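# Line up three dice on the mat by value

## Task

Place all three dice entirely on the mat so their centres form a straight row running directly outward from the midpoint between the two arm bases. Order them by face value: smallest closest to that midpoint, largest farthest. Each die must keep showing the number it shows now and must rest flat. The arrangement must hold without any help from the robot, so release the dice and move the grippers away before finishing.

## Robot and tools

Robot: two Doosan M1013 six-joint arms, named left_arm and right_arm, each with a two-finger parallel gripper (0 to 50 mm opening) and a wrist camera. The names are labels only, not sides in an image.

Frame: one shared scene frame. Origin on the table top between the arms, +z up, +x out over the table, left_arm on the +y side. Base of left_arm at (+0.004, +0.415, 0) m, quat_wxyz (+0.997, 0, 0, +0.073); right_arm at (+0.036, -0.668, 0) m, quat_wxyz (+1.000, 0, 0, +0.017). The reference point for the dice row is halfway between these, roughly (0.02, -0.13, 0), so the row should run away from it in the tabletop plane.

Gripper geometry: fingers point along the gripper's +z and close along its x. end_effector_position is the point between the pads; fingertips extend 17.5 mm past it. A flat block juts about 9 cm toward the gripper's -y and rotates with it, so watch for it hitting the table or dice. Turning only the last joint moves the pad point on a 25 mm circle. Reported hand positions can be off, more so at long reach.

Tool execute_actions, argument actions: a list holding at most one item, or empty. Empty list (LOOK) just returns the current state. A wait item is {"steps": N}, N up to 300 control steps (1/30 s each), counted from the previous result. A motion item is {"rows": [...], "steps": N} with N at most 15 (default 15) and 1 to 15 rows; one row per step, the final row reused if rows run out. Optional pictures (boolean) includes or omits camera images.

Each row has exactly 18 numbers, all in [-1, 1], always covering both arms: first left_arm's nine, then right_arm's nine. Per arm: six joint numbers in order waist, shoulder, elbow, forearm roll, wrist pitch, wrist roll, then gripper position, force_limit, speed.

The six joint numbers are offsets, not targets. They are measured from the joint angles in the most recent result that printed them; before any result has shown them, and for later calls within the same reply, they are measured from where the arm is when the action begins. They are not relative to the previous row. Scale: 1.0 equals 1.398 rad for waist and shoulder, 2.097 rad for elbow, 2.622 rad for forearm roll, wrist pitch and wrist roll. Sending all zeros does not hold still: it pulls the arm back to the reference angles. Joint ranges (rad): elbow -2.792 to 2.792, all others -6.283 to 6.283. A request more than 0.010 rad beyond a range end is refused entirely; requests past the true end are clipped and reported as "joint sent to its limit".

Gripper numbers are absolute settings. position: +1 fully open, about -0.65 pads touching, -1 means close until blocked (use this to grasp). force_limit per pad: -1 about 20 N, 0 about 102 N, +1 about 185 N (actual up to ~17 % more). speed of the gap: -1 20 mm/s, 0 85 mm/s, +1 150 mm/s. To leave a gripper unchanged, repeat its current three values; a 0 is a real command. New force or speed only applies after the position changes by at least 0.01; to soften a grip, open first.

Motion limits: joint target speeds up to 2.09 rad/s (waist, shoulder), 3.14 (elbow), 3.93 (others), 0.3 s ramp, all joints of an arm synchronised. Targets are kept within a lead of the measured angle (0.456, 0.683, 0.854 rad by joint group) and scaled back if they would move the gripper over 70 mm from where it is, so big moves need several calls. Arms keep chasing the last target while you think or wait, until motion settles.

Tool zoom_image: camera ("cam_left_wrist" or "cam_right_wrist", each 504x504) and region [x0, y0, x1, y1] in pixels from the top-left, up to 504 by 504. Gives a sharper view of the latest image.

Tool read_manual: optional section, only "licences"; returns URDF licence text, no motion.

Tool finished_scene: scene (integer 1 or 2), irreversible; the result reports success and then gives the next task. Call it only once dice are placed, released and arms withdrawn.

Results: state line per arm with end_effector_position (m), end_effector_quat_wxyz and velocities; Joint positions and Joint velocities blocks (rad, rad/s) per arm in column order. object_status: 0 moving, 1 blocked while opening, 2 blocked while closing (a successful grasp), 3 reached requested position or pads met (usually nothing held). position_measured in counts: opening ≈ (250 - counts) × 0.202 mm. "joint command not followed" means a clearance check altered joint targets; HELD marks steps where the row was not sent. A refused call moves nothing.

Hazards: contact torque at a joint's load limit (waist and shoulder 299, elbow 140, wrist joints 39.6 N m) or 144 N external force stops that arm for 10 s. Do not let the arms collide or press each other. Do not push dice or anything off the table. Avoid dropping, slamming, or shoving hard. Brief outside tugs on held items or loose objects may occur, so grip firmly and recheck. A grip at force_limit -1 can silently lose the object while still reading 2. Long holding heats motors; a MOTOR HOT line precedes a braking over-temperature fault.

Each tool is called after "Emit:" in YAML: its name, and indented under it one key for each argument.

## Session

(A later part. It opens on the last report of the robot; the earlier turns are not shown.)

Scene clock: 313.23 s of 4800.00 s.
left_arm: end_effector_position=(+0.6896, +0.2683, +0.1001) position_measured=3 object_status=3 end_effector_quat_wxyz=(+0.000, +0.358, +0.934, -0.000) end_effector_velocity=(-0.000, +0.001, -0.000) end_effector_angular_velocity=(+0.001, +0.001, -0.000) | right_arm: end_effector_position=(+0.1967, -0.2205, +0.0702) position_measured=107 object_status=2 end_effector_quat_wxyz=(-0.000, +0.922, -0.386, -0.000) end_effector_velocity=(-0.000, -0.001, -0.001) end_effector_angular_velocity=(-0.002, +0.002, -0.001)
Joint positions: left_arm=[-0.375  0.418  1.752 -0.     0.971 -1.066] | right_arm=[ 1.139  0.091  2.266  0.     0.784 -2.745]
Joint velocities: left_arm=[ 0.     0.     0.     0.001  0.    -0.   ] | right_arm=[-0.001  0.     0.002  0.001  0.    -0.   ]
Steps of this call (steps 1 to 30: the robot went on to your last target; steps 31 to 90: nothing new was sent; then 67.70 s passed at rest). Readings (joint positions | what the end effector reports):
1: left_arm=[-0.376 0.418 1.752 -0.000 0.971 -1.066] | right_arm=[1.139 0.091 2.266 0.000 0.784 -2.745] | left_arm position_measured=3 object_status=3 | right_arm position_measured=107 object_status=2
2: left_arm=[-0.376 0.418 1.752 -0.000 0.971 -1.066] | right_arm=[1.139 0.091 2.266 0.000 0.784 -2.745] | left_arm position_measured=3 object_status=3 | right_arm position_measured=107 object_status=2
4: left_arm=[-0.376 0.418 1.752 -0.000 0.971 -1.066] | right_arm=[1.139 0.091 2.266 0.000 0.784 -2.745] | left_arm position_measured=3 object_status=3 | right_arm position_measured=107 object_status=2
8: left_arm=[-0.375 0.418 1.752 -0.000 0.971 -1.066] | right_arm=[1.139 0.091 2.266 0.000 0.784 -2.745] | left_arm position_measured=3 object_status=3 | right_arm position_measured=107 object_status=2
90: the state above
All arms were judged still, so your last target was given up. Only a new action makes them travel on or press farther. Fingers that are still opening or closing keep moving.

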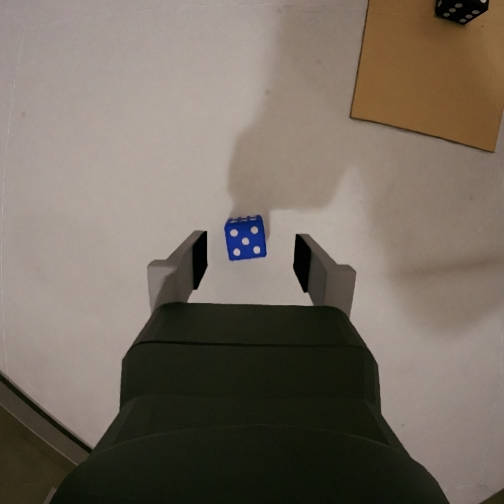

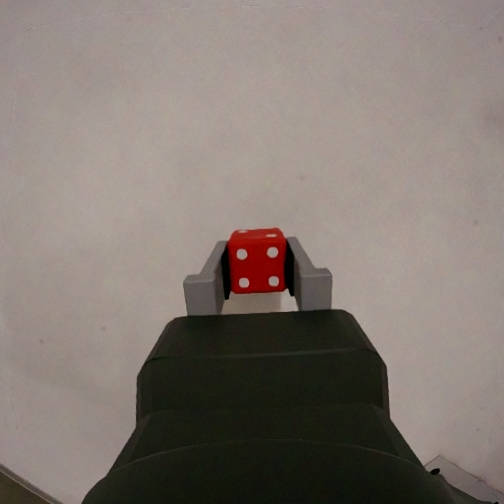

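Nothing has moved. The left arm picks the blue die, places it in the far slot and withdraws while the right arm brings the red die over the middle.

Emit:
execute_actions:
  actions:
    - {"rows": [ [0.0012,0.0068,0.0023,0,-0.0054,-0.0113,1,-0.4,0, 0,0,0,0,0,0,-1,-0.4,0], [0.0027,0.0153,0.0051,0,-0.0122,-0.0255,1,-0.4,0, 0,0,0,0,0,0,-1,-0.4,0], [0.0042,0.0244,0.0081,0,-0.0194,-0.0397,1,-0.4,0, 0,0,0,0,0,0,-1,-0.4,0], [0.0054,0.0334,0.0111,0,-0.0267,-0.051,1,-0.4,0, 0,0,0,0,0,0,-1,-0.4,0], [0.006,0.0413,0.0137,0,-0.033,-0.0567,1,-0.4,0, 0,0,0,0,0,0,-1,-0.4,0], [0.006,0.0481,0.016,0,-0.0384,-0.0567,0.68,-0.4,0, 0,0,0,0,0,0,-1,-0.4,0], [0.006,0.0532,0.0177,0,-0.0425,-0.0567,0.68,-0.4,0, 0,0,0,0,0,0,-1,-0.4,0], [0.006,0.05663,0.0188,0,-0.04522,-0.0567,0.68,-0.4,0, 0,0,0,0,0,0,-1,-0.4,0], [0.006,0.05663,0.0188,0,-0.04522,-0.0567,0.68,-0.4,0, 0,0,0,0,0,0,-1,-0.4,0], [0.006,0.05663,0.0188,0,-0.04522,-0.0567,0.68,-0.4,0, 0,0,0,0,0,0,-1,-0.4,0], [0.006,0.05663,0.0188,0,-0.04522,-0.0567,-1,-0.4,0, 0,0,0,0,0,0,-1,-0.4,0] ], "steps": 15}
  pictures: false

Emit:
execute_actions:
  actions:
    - {"rows": [ [0,0,0,0,0,0,-1,-0.4,0, -0.02163,0.24431,-0.2664,0,0.08281,0.0009,-1,-0.4,0], [0,0,0,0,0,0,-1,-0.4,0, -0.02163,0.24431,-0.2664,0,0.08281,0.0009,-1,-0.4,0], [0,0,0,0,0,0,-1,-0.4,0, -0.02163,0.24431,-0.2664,0,0.08281,0.0009,-1,-0.4,0], [0,0,0,0,0,0,-1,-0.4,0, -0.02163,0.24431,-0.2664,0,0.08281,0.0009,-1,-0.4,0], [0,-0.008,-0.0028,0,0.0065,0,-1,-0.4,0, -0.02163,0.24431,-0.2664,0,0.08281,0.0009,-1,-0.4,0], [0,-0.0183,-0.0063,0,0.0148,0,-1,-0.4,0, -0.02163,0.24431,-0.2664,0,0.08281,0.0009,-1,-0.4,0], [-0.003,-0.03,0.0055,0,0.0116,0.0058,-1,-0.4,0, -0.02163,0.24431,-0.2664,0,0.08281,0.0009,-1,-0.4,0], [-0.04416,-0.19054,0.16769,0,-0.03252,0.08562,-1,-0.4,0, -0.02163,0.24431,-0.2664,0,0.08281,0.0009,-1,-0.4,0] ], "steps": 15}
  pictures: false

Emit:
execute_actions:
  actions:
    - {"steps": 9}
  pictures: false

Emit:
execute_actions:
  actions:
    - {"rows": [ [0,0.0061,0.0019,0,-0.0048,0,-1,-0.4,0, 0,0,0,0,0,0,-1,-0.4,0], [0,0.0132,0.0041,0,-0.0103,0,-1,-0.4,0, 0,0,0,0,0,0,-1,-0.4,0], [0,0.0183,0.0057,0,-0.0143,0,-1,-0.4,0, 0,0,0,0,0,0,-1,-0.4,0], [0,0.02031,0.00632,0,-0.01589,0,-1,-0.4,0, 0,0,0,0,0,0,-1,-0.4,0], [0,0.02031,0.00632,0,-0.01589,0,-1,-0.4,0, 0,0,0,0,0,0,-1,-0.4,0], [0,0.02031,0.00632,0,-0.01589,0,-1,-0.4,0, 0,0,0,0,0,0,-1,-0.4,0], [0,0.02031,0.00632,0,-0.01589,0,-1,-0.4,0, 0,0,0,0,0,0,-1,-0.4,0], [0,0.02031,0.00632,0,-0.01589,0,1,-0.4,0.5, 0,0,0,0,0,0,-1,-0.4,0], [0,0.02031,0.00632,0,-0.01589,0,1,-0.4,0.5, 0,0,0,0,0,0,-1,-0.4,0], [0,0.01,0.003,0,-0.0078,0,1,-0.4,0.5, 0,0,0,0,0,0,-1,-0.4,0], [0,-0.005,-0.0017,0,0.004,0,1,-0.4,0.5, 0,0,0,0,0,0,-1,-0.4,0], [0,-0.02,-0.0069,0,0.0162,0,1,-0.4,0.5, 0,0,0,0,0,0,-1,-0.4,0], [0,-0.03,-0.0105,0,0.0244,0,1,-0.4,0.5, 0,0,0,0,0,0,-1,-0.4,0], [0,-0.04,-0.014,0,0.0325,0,1,-0.4,0.5, 0,0,0,0,0,0,-1,-0.4,0], [0.465,-0.2125,-0.0034,0,0.1161,0,1,-0.4,0.5, -0.02644,0.29861,-0.32559,0,0.10121,0.0011,-1,-0.4,0] ], "steps": 15}
  pictures: false

Emit:
execute_actions:
  actions:
    - {"steps": 23}

Emit:
zoom_image:
  camera: "cam_right_wrist"
  region: [140, 110, 380, 320]

Scene clock: 327.87 s of 4800.00 s.
left_arm: end_effector_position=(+0.6973, +0.2710, +0.0262) position_measured=107 object_status=0 end_effector_quat_wxyz=(+0.000, +0.284, +0.959, -0.000) end_effector_velocity=(-0.000, +0.000, -0.001) end_effector_angular_velocity=(+0.000, +0.001, -0.000) | right_arm: end_effector_position=(+0.1967, -0.2205, +0.0702) position_measured=107 object_status=2 end_effector_quat_wxyz=(-0.000, +0.922, -0.386, -0.000) end_effector_velocity=(+0.000, -0.000, +0.001) end_effector_angular_velocity=(+0.001, -0.001, -0.000)
Joint positions: left_arm=[-0.367  0.497  1.791 -0.     0.853 -1.215] | right_arm=[ 1.139  0.091  2.266  0.     0.784 -2.745]
Joint velocities: left_arm=[ 0.     0.001  0.     0.    -0.     0.001] | right_arm=[-0.    -0.001 -0.    -0.     0.001  0.   ]
Steps of this call (steps 1 to 90: nothing new was sent; then 11.13 s passed at rest; steps 91 to 105: all 15 steps of this action). Readings (joint positions | what the end effector reports):
91: left_arm=[-0.375 0.418 1.752 -0.000 0.971 -1.066] | right_arm=[1.139 0.091 2.266 0.000 0.784 -2.745] | left_arm position_measured=3 object_status=3 | right_arm position_measured=107 object_status=2
92: left_arm=[-0.375 0.420 1.752 -0.000 0.968 -1.074] | right_arm=[1.139 0.091 2.266 0.000 0.784 -2.745] | left_arm position_measured=3 object_status=3 | right_arm position_measured=107 object_status=2
94: left_arm=[-0.372 0.435 1.760 -0.000 0.946 -1.120] | right_arm=[1.139 0.091 2.266 0.000 0.784 -2.745] | left_arm position_measured=3 object_status=3 | right_arm position_measured=107 object_status=2
98: left_arm=[-0.367 0.480 1.783 -0.000 0.878 -1.209] | right_arm=[1.139 0.091 2.266 0.000 0.784 -2.745] | left_arm position_measured=38 object_status=0 | right_arm position_measured=107 object_status=2
105: the state above

Scene clock: 328.37 s of 4800.00 s.
left_arm: end_effector_position=(+0.5944, +0.2744, +0.0564) position_measured=107 object_status=2 end_effector_quat_wxyz=(+0.004, +0.358, +0.934, +0.000) end_effector_velocity=(-0.513, +0.040, -0.022) end_effector_angular_velocity=(+0.015, +0.041, -0.735) | right_arm: end_effector_position=(+0.2955, -0.0262, +0.1055) position_measured=107 object_status=2 end_effector_quat_wxyz=(-0.000, +0.917, -0.398, -0.000) end_effector_velocity=(+0.237, +0.437, +0.045) end_effector_angular_velocity=(-0.003, +0.001, -0.060)
Joint positions: left_arm=[-0.401  0.335  1.977 -0.     0.822 -1.092] | right_arm=[ 1.116  0.351  1.84   0.     0.949 -2.743]
Joint velocities: left_arm=[-0.16  -0.599  0.949 -0.    -0.307  0.575] | right_arm=[-0.055  0.63  -1.026 -0.001  0.399  0.005]
Steps of this call (steps 1 to 15: all 15 steps of this action). Readings (joint positions | what the end effector reports):
1: left_arm=[-0.367 0.497 1.791 -0.000 0.853 -1.215] | right_arm=[1.139 0.091 2.266 0.000 0.784 -2.745] | left_arm position_measured=107 object_status=0 | right_arm position_measured=107 object_status=2
2: left_arm=[-0.367 0.497 1.791 -0.000 0.853 -1.215] | right_arm=[1.139 0.095 2.260 0.000 0.787 -2.745] | left_arm position_measured=107 object_status=0 | right_arm position_measured=107 object_status=2
4: left_arm=[-0.367 0.497 1.791 -0.000 0.853 -1.215] | right_arm=[1.136 0.124 2.212 0.000 0.805 -2.745] | left_arm position_measured=107 object_status=0 | right_arm position_measured=107 object_status=2
8: left_arm=[-0.367 0.474 1.784 -0.000 0.880 -1.214] | right_arm=[1.129 0.206 2.077 0.000 0.857 -2.744] | left_arm position_measured=107 object_status=2 | right_arm position_measured=107 object_status=2
15: the state above

Scene clock: 328.67 s of 4800.00 s.
left_arm: end_effector_position=(+0.5040, +0.2842, +0.0503) position_measured=107 object_status=2 end_effector_quat_wxyz=(+0.001, +0.418, +0.909, -0.000) end_effector_velocity=(-0.003, +0.001, -0.002) end_effector_angular_velocity=(+0.002, +0.005, -0.003) | right_arm: end_effector_position=(+0.3260, +0.0287, +0.1099) position_measured=107 object_status=2 end_effector_quat_wxyz=(-0.000, +0.916, -0.401, -0.000) end_effector_velocity=(+0.001, +0.003, +0.002) end_effector_angular_velocity=(+0.004, -0.002, +0.000)
Joint positions: left_arm=[-0.429  0.231  2.142 -0.     0.768 -0.991] | right_arm=[ 1.109  0.433  1.708  0.     1.001 -2.743]
Joint velocities: left_arm=[-0.     0.     0.005  0.    -0.     0.002] | right_arm=[ 0.     0.001 -0.005 -0.001 -0.001  0.   ]
Steps of this call (steps 1 to 9: the robot went on to your last target). Readings (joint positions | what the end effector reports):
1: left_arm=[-0.406 0.315 2.009 -0.000 0.812 -1.072] | right_arm=[1.114 0.373 1.805 0.000 0.963 -2.743] | left_arm position_measured=107 object_status=2 | right_arm position_measured=107 object_status=2
2: left_arm=[-0.412 0.295 2.041 -0.000 0.801 -1.053] | right_arm=[1.112 0.393 1.772 0.000 0.976 -2.743] | left_arm position_measured=107 object_status=2 | right_arm position_measured=107 object_status=2
4: left_arm=[-0.422 0.257 2.101 -0.000 0.782 -1.016] | right_arm=[1.109 0.424 1.722 0.000 0.995 -2.743] | left_arm position_measured=107 object_status=2 | right_arm position_measured=107 object_status=2
8: left_arm=[-0.429 0.231 2.142 -0.000 0.768 -0.991] | right_arm=[1.109 0.433 1.708 0.000 1.001 -2.743] | left_arm position_measured=107 object_status=2 | right_arm position_measured=107 object_status=2
9: the state above

Scene clock: 329.17 s of 4800.00 s.
left_arm: end_effector_position=(+0.5039, +0.2842, +0.0733) position_measured=3 object_status=0 end_effector_quat_wxyz=(+0.001, +0.418, +0.909, -0.000) end_effector_velocity=(-0.009, +0.007, +0.336) end_effector_angular_velocity=(-0.009, -0.030, +0.008) | right_arm: end_effector_position=(+0.3260, +0.0288, +0.1099) position_measured=107 object_status=2 end_effector_quat_wxyz=(-0.000, +0.916, -0.401, -0.000) end_effector_velocity=(+0.009, +0.017, -0.000) end_effector_angular_velocity=(-0.010, +0.004, -0.001)
Joint positions: left_arm=[-0.429  0.2    2.126 -0.     0.815 -0.991] | right_arm=[ 1.109  0.433  1.708  0.     1.001 -2.743]
Joint velocities: left_arm=[ 0.008 -0.464 -0.221  0.     0.653 -0.   ] | right_arm=[-0.002  0.031 -0.048 -0.     0.028 -0.   ]
Steps of this call (steps 1 to 15: all 15 steps of this action). Readings (joint positions | what the end effector reports):
1: left_arm=[-0.429 0.231 2.142 -0.000 0.768 -0.991] | right_arm=[1.109 0.433 1.708 0.000 1.001 -2.743] | left_arm position_measured=107 object_status=2 | right_arm position_measured=107 object_status=2
2: left_arm=[-0.429 0.233 2.144 -0.000 0.763 -0.991] | right_arm=[1.109 0.433 1.708 0.000 1.001 -2.743] | left_arm position_measured=107 object_status=2 | right_arm position_measured=107 object_status=2
4: left_arm=[-0.429 0.247 2.150 -0.000 0.743 -0.991] | right_arm=[1.109 0.433 1.708 0.000 1.001 -2.743] | left_arm position_measured=107 object_status=2 | right_arm position_measured=107 object_status=2
8: left_arm=[-0.429 0.259 2.155 -0.000 0.726 -0.991] | right_arm=[1.109 0.433 1.708 0.000 1.001 -2.743] | left_arm position_measured=98 object_status=0 | right_arm position_measured=107 object_status=2
15: the state above

Scene clock: 329.93 s of 4800.00 s.
left_arm: end_effector_position=(+0.4160, +0.5717, +0.1952) position_measured=3 object_status=3 end_effector_quat_wxyz=(+0.001, +0.123, +0.992, +0.000) end_effector_velocity=(-0.176, +0.245, +0.093) end_effector_angular_velocity=(+0.001, -0.003, +0.653) | right_arm: end_effector_position=(+0.4717, +0.2574, +0.0899) position_measured=107 object_status=2 end_effector_quat_wxyz=(-0.000, +0.908, -0.420, -0.000) end_effector_velocity=(-0.000, +0.001, +0.002) end_effector_angular_velocity=(+0.001, -0.001, +0.001)
Joint positions: left_arm=[ 0.186 -0.055  2.134 -0.     1.061 -0.991] | right_arm=[ 1.072  0.85   1.025  0.     1.266 -2.74 ]
Joint velocities: left_arm=[ 0.654 -0.217  0.011  0.001  0.203  0.   ] | right_arm=[ 0.001 -0.    -0.003  0.     0.001 -0.   ]
Steps of this call (steps 1 to 23: the robot went on to your last target). Readings (joint positions | what the end effector reports):
1: left_arm=[-0.426 0.185 2.121 -0.000 0.834 -0.991] | right_arm=[1.109 0.437 1.701 0.000 1.004 -2.743] | left_arm position_measured=3 object_status=0 | right_arm position_measured=107 object_status=2
2: left_arm=[-0.416 0.172 2.121 -0.000 0.847 -0.991] | right_arm=[1.108 0.447 1.683 0.000 1.011 -2.743] | left_arm position_measured=3 object_status=0 | right_arm position_measured=107 object_status=2
4: left_arm=[-0.372 0.146 2.124 -0.000 0.871 -0.991] | right_arm=[1.104 0.489 1.614 0.000 1.037 -2.743] | left_arm position_measured=3 object_status=0 | right_arm position_measured=107 object_status=2
8: left_arm=[-0.258 0.095 2.127 -0.000 0.919 -0.991] | right_arm=[1.095 0.584 1.460 0.000 1.097 -2.742] | left_arm position_measured=3 object_status=3 | right_arm position_measured=107 object_status=2
23: the state above

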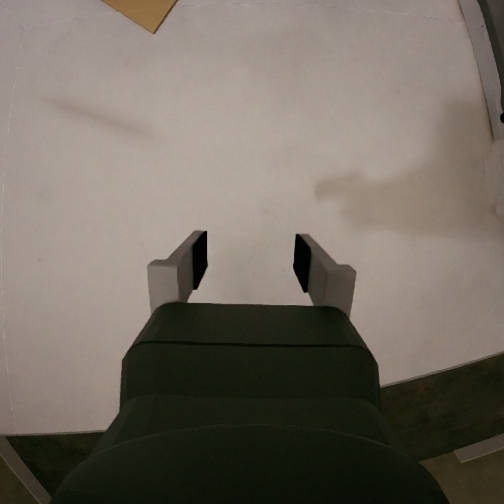

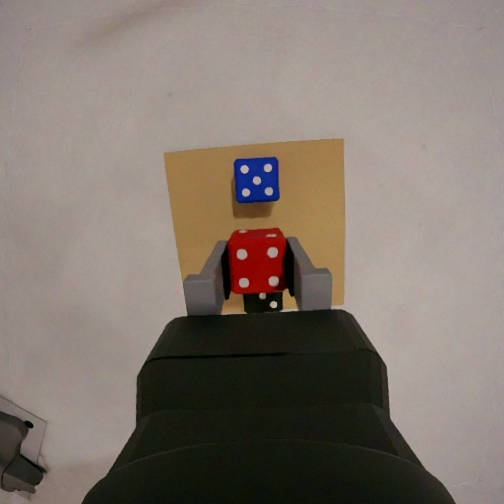

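Region (140, 110, 380, 320) of cam_right_wrist's 504x504 image, scaled by 2.100, with more detail than that image has; it fills the top 441 rows of this view, and the rest is white.

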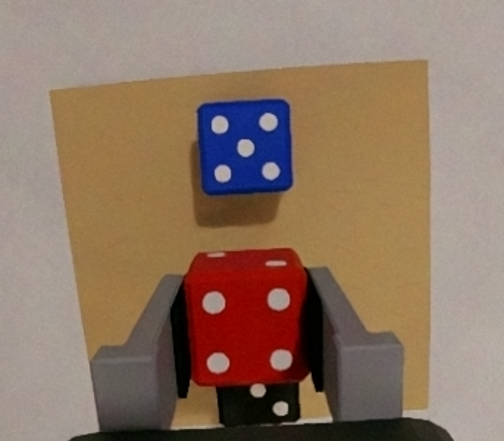

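Emit:
zoom_image:
  camera: "cam_right_wrist"
  region: [221, 145, 293, 217]

Emit:
zoom_image:
  camera: "cam_right_wrist"
  region: [210, 222, 310, 322]

Region (221, 145, 293, 217) of cam_right_wrist's 504x504 image, scaled by 7.000, with more detail than that image has.

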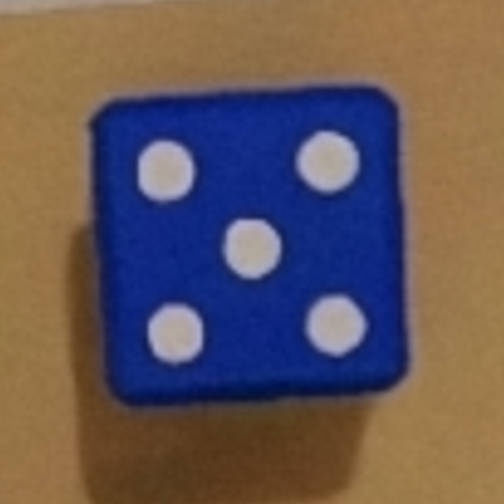

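Region (210, 222, 310, 322) of cam_right_wrist's 504x504 image, scaled by 5.040, with more detail than that image has.

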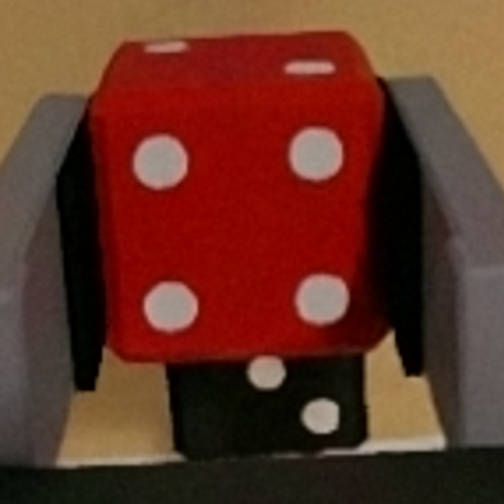

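The red die needs a 1.5 mm sideways correction. The right arm sets it in the middle, releases and backs away.

Emit:
execute_actions:
  actions: []
  pictures: false

Emit:
execute_actions:
  actions:
    - {"rows": [ [0,0,0,0,0,0,1,-0.4,0.5, -0.0004,0.0038,0.0031,0,-0.0045,-0.0002,-1,-0.4,0], [0,0,0,0,0,0,1,-0.4,0.5, -0.0008,0.0088,0.0072,0,-0.0104,-0.0004,-1,-0.4,0], [0,0,0,0,0,0,1,-0.4,0.5, -0.00102,0.0138,0.0113,0,-0.0164,-0.00055,-1,-0.4,0], [0,0,0,0,0,0,1,-0.4,0.5, -0.00102,0.0181,0.0148,0,-0.0215,-0.00055,-1,-0.4,0], [0,0,0,0,0,0,1,-0.4,0.5, -0.00102,0.0213,0.0175,0,-0.0253,-0.00055,-1,-0.4,0], [0,0,0,0,0,0,1,-0.4,0.5, -0.00102,0.0233,0.0191,0,-0.0277,-0.00055,-1,-0.4,0], [0,0,0,0,0,0,1,-0.4,0.5, -0.00102,0.0246,0.0201,0,-0.0292,-0.00055,-1,-0.4,0], [0,0,0,0,0,0,1,-0.4,0.5, -0.00102,0.02509,0.02053,0,-0.0298,-0.00055,-1,-0.4,0], [0,0,0,0,0,0,1,-0.4,0.5, -0.00102,0.02509,0.02053,0,-0.0298,-0.00055,-1,-0.4,0], [0,0,0,0,0,0,1,-0.4,0.5, -0.00102,0.02509,0.02053,0,-0.0298,-0.00055,-1,-0.4,0], [0,0,0,0,0,0,1,-0.4,0.5, -0.00102,0.02509,0.02053,0,-0.0298,-0.00055,-1,-0.4,0], [0,0,0,0,0,0,1,-0.4,0.5, -0.00102,0.02509,0.02053,0,-0.0298,-0.00055,1,-0.4,0.5] ], "steps": 13}
  pictures: false

Emit:
execute_actions:
  actions:
    - {"rows": [ [0,0,0,0,0,0,1,-0.4,0.5, 0,-0.004,-0.0033,0,0.0048,0,1,-0.4,0.5], [0,0,0,0,0,0,1,-0.4,0.5, 0,-0.009,-0.0074,0,0.0107,0,1,-0.4,0.5], [0,0,0,0,0,0,1,-0.4,0.5, 0,-0.0145,-0.0118,0,0.0172,0,1,-0.4,0.5], [0,0,0,0,0,0,1,-0.4,0.5, 0,-0.0196,-0.016,0,0.0232,0,1,-0.4,0.5], [0,0,0,0,0,0,1,-0.4,0.5, 0,-0.03,-0.014,0,0.0272,0,1,-0.4,0.5], [0,0,0,0,0,0,1,-0.4,0.5, 0,-0.2519,0.12609,0,0.03346,0,1,-0.4,0.5] ], "steps": 15}
  pictures: false

Emit:
execute_actions:
  actions:
    - {"steps": 8}

Emit:
zoom_image:
  camera: "cam_right_wrist"
  region: [100, 20, 300, 220]

Scene clock: 395.13 s of 4800.00 s.
left_arm: end_effector_position=(+0.4061, +0.5848, +0.2002) position_measured=3 object_status=3 end_effector_quat_wxyz=(+0.000, +0.106, +0.994, +0.000) end_effector_velocity=(+0.000, +0.000, +0.000) end_effector_angular_velocity=(+0.000, -0.001, +0.001) | right_arm: end_effector_position=(+0.4718, +0.2575, +0.0901) position_measured=107 object_status=2 end_effector_quat_wxyz=(-0.000, +0.908, -0.420, -0.000) end_effector_velocity=(+0.002, +0.000, +0.001) end_effector_angular_velocity=(+0.003, -0.001, -0.002)
Joint positions: left_arm=[ 0.221 -0.066  2.135 -0.     1.072 -0.991] | right_arm=[ 1.072  0.85   1.025  0.     1.266 -2.74 ]
Joint velocities: left_arm=[ 0.    -0.001 -0.    -0.    -0.    -0.001] | right_arm=[-0.001  0.    -0.001  0.001 -0.001 -0.   ]
Steps of this call (steps 1 to 30: the robot went on to your last target; steps 31 to 90: nothing new was sent; then 62.20 s passed at rest). Readings (joint positions | what the end effector reports):
1: left_arm=[0.204 -0.061 2.135 -0.000 1.067 -0.991] | right_arm=[1.072 0.850 1.025 0.000 1.266 -2.740] | left_arm position_measured=3 object_status=3 | right_arm position_measured=107 object_status=2
2: left_arm=[0.216 -0.065 2.135 -0.000 1.070 -0.991] | right_arm=[1.072 0.850 1.025 0.000 1.266 -2.740] | left_arm position_measured=3 object_status=3 | right_arm position_measured=107 object_status=2
4: left_arm=[0.221 -0.066 2.135 -0.000 1.072 -0.991] | right_arm=[1.072 0.850 1.025 0.000 1.266 -2.740] | left_arm position_measured=3 object_status=3 | right_arm position_measured=107 object_status=2
8: left_arm=[0.221 -0.066 2.135 -0.000 1.072 -0.991] | right_arm=[1.072 0.850 1.025 0.000 1.266 -2.740] | left_arm position_measured=3 object_status=3 | right_arm position_measured=107 object_status=2
90: the state above
All arms were judged still, so your last target was given up. Only a new action makes them travel on or press farther. Fingers that are still opening or closing keep moving.

Scene clock: 395.57 s of 4800.00 s.
left_arm: end_effector_position=(+0.4061, +0.5848, +0.2002) position_measured=3 object_status=3 end_effector_quat_wxyz=(+0.000, +0.106, +0.994, +0.000) end_effector_velocity=(+0.000, +0.000, -0.000) end_effector_angular_velocity=(-0.001, +0.000, +0.001) | right_arm: end_effector_position=(+0.4728, +0.2564, +0.0326) position_measured=78 object_status=0 end_effector_quat_wxyz=(-0.000, +0.908, -0.420, -0.000) end_effector_velocity=(-0.001, -0.001, -0.003) end_effector_angular_velocity=(-0.003, +0.002, +0.000)
Joint positions: left_arm=[ 0.221 -0.066  2.135 -0.     1.072 -0.991] | right_arm=[ 1.07   0.885  1.068  0.     1.188 -2.741]
Joint velocities: left_arm=[ 0.001  0.001 -0.    -0.001  0.    -0.   ] | right_arm=[ 0.001  0.001  0.004  0.    -0.002  0.   ]
Steps of this call (steps 1 to 13: all 13 steps of this action). Readings (joint positions | what the end effector reports):
1: left_arm=[0.221 -0.066 2.135 -0.000 1.072 -0.991] | right_arm=[1.072 0.850 1.025 0.000 1.266 -2.740] | left_arm position_measured=3 object_status=3 | right_arm position_measured=107 object_status=2
2: left_arm=[0.221 -0.066 2.135 -0.000 1.072 -0.991] | right_arm=[1.072 0.852 1.027 0.000 1.261 -2.740] | left_arm position_measured=3 object_status=3 | right_arm position_measured=107 object_status=2
4: left_arm=[0.221 -0.066 2.135 -0.000 1.072 -0.991] | right_arm=[1.071 0.862 1.040 0.000 1.239 -2.741] | left_arm position_measured=3 object_status=3 | right_arm position_measured=107 object_status=2
8: left_arm=[0.221 -0.066 2.135 -0.000 1.072 -0.991] | right_arm=[1.070 0.883 1.065 0.000 1.195 -2.741] | left_arm position_measured=3 object_status=3 | right_arm position_measured=107 object_status=2
13: the state above

Scene clock: 396.07 s of 4800.00 s.
left_arm: end_effector_position=(+0.4061, +0.5848, +0.2002) position_measured=3 object_status=3 end_effector_quat_wxyz=(+0.000, +0.106, +0.994, +0.000) end_effector_velocity=(+0.000, -0.001, +0.000) end_effector_angular_velocity=(-0.000, -0.001, -0.002) | right_arm: end_effector_position=(+0.4321, +0.1753, +0.1813) position_measured=3 object_status=3 end_effector_quat_wxyz=(-0.004, +0.908, -0.420, +0.000) end_effector_velocity=(-0.172, -0.344, +0.289) end_effector_angular_velocity=(-0.045, +0.023, -0.001)
Joint positions: left_arm=[ 0.221 -0.066  2.135 -0.     1.072 -0.991] | right_arm=[ 1.07   0.642  1.227  0.     1.265 -2.741]
Joint velocities: left_arm=[-0.001 -0.001  0.    -0.001 -0.     0.001] | right_arm=[-0.001 -0.751  0.729 -0.     0.072  0.001]
Steps of this call (steps 1 to 15: all 15 steps of this action). Readings (joint positions | what the end effector reports):
1: left_arm=[0.221 -0.066 2.135 -0.000 1.072 -0.991] | right_arm=[1.070 0.885 1.068 0.000 1.188 -2.741] | left_arm position_measured=3 object_status=3 | right_arm position_measured=59 object_status=0
2: left_arm=[0.221 -0.066 2.135 -0.000 1.072 -0.991] | right_arm=[1.070 0.883 1.066 0.000 1.193 -2.741] | left_arm position_measured=3 object_status=3 | right_arm position_measured=40 object_status=0
4: left_arm=[0.221 -0.066 2.135 -0.000 1.072 -0.991] | right_arm=[1.070 0.873 1.052 0.000 1.216 -2.741] | left_arm position_measured=3 object_status=3 | right_arm position_measured=7 object_status=0
8: left_arm=[0.221 -0.066 2.135 -0.000 1.072 -0.991] | right_arm=[1.070 0.823 1.054 0.000 1.250 -2.741] | left_arm position_measured=3 object_status=3 | right_arm position_measured=3 object_status=0
15: the state above

Scene clock: 396.33 s of 4800.00 s.
left_arm: end_effector_position=(+0.4061, +0.5848, +0.2002) position_measured=3 object_status=3 end_effector_quat_wxyz=(+0.000, +0.106, +0.994, +0.000) end_effector_velocity=(+0.000, +0.000, -0.000) end_effector_angular_velocity=(-0.000, +0.001, +0.000) | right_arm: end_effector_position=(+0.4061, +0.1237, +0.2204) position_measured=3 object_status=3 end_effector_quat_wxyz=(-0.000, +0.908, -0.420, -0.000) end_effector_velocity=(-0.001, +0.000, -0.001) end_effector_angular_velocity=(-0.001, +0.003, -0.000)
Joint positions: left_arm=[ 0.221 -0.066  2.135 -0.     1.072 -0.991] | right_arm=[ 1.07   0.533  1.332  0.     1.276 -2.741]
Joint velocities: left_arm=[ 0.     0.001 -0.    -0.    -0.    -0.   ] | right_arm=[0.    0.001 0.    0.002 0.001 0.   ]
Steps of this call (steps 1 to 8: the robot went on to your last target). Readings (joint positions | what the end effector reports):
1: left_arm=[0.221 -0.066 2.135 -0.000 1.072 -0.991] | right_arm=[1.070 0.616 1.252 0.000 1.267 -2.741] | left_arm position_measured=3 object_status=3 | right_arm position_measured=3 object_status=3
2: left_arm=[0.221 -0.066 2.135 -0.000 1.072 -0.991] | right_arm=[1.070 0.591 1.276 0.000 1.270 -2.741] | left_arm position_measured=3 object_status=3 | right_arm position_measured=3 object_status=3
4: left_arm=[0.221 -0.066 2.135 -0.000 1.072 -0.991] | right_arm=[1.070 0.549 1.316 0.000 1.274 -2.741] | left_arm position_measured=3 object_status=3 | right_arm position_measured=3 object_status=3
8: the state above

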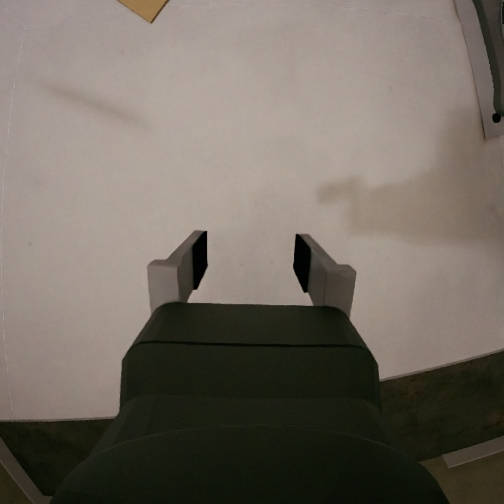

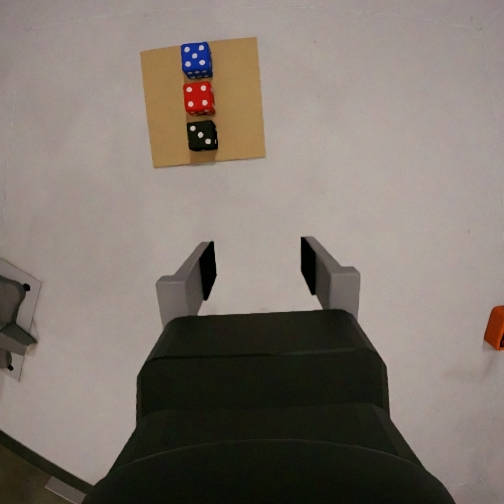

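Region (100, 20, 300, 220) of cam_right_wrist's 504x504 image, scaled by 2.520, with more detail than that image has.

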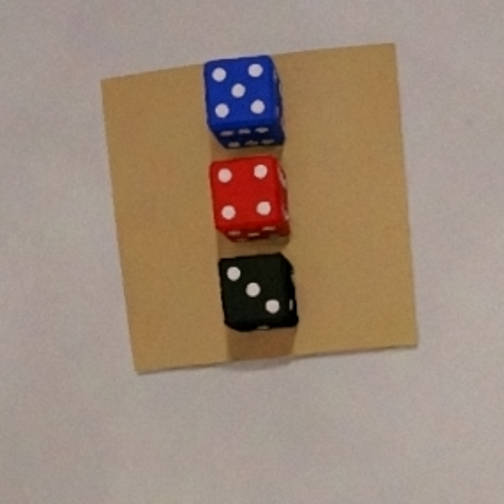

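Emit:
execute_actions:
  actions: []

Scene clock: 407.03 s of 4800.00 s.
left_arm: end_effector_position=(+0.4061, +0.5848, +0.2002) position_measured=3 object_status=3 end_effector_quat_wxyz=(+0.000, +0.106, +0.994, +0.000) end_effector_velocity=(-0.000, +0.000, +0.000) end_effector_angular_velocity=(+0.001, -0.001, +0.002) | right_arm: end_effector_position=(+0.4061, +0.1237, +0.2203) position_measured=3 object_status=3 end_effector_quat_wxyz=(-0.000, +0.908, -0.420, -0.000) end_effector_velocity=(+0.001, -0.000, +0.001) end_effector_angular_velocity=(+0.000, +0.001, -0.002)
Joint positions: left_arm=[ 0.221 -0.066  2.135 -0.     1.072 -0.991] | right_arm=[ 1.07   0.533  1.332  0.     1.276 -2.741]
Joint velocities: left_arm=[ 0.    -0.001  0.     0.001 -0.    -0.002] | right_arm=[-0.002 -0.    -0.001  0.001  0.001 -0.   ]
Steps of this call (steps 1 to 30: the robot went on to your last target; steps 31 to 90: nothing new was sent; then 7.70 s passed at rest). Readings (joint positions | what the end effector reports):
1: left_arm=[0.221 -0.066 2.135 -0.000 1.072 -0.991] | right_arm=[1.070 0.533 1.332 0.000 1.276 -2.741] | left_arm position_measured=3 object_status=3 | right_arm position_measured=3 object_status=3
2: left_arm=[0.221 -0.066 2.135 -0.000 1.072 -0.991] | right_arm=[1.070 0.533 1.332 0.000 1.276 -2.741] | left_arm position_measured=3 object_status=3 | right_arm position_measured=3 object_status=3
4: left_arm=[0.221 -0.066 2.135 -0.000 1.072 -0.991] | right_arm=[1.070 0.533 1.332 0.000 1.276 -2.741] | left_arm position_measured=3 object_status=3 | right_arm position_measured=3 object_status=3
8: left_arm=[0.221 -0.066 2.135 -0.000 1.072 -0.991] | right_arm=[1.070 0.533 1.332 0.000 1.276 -2.741] | left_arm position_measured=3 object_status=3 | right_arm position_measured=3 object_status=3
90: the state above
All arms were judged still, so your last target was given up. Only a new action makes them travel on or press farther. Fingers that are still opening or closing keep moving.

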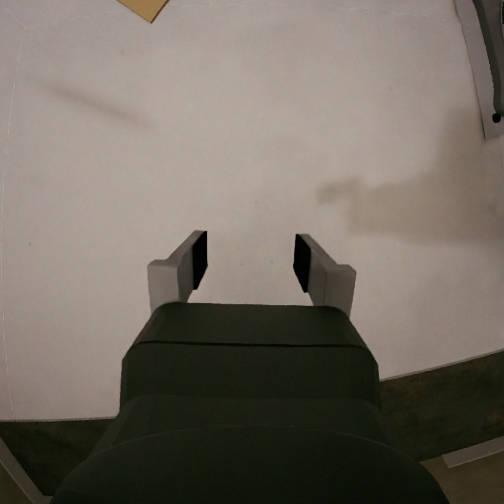

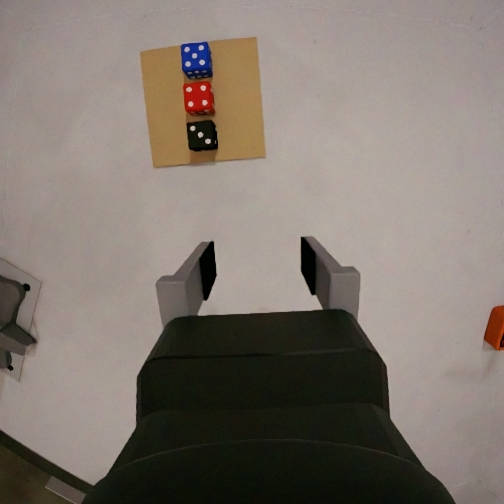

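The three dice sit flat on the mat in order 3, 4, 5, and both arms are clear, so I'm ending scene 1.

Emit:
finished_scene:
  scene: 1

The scene is finished: the task was done.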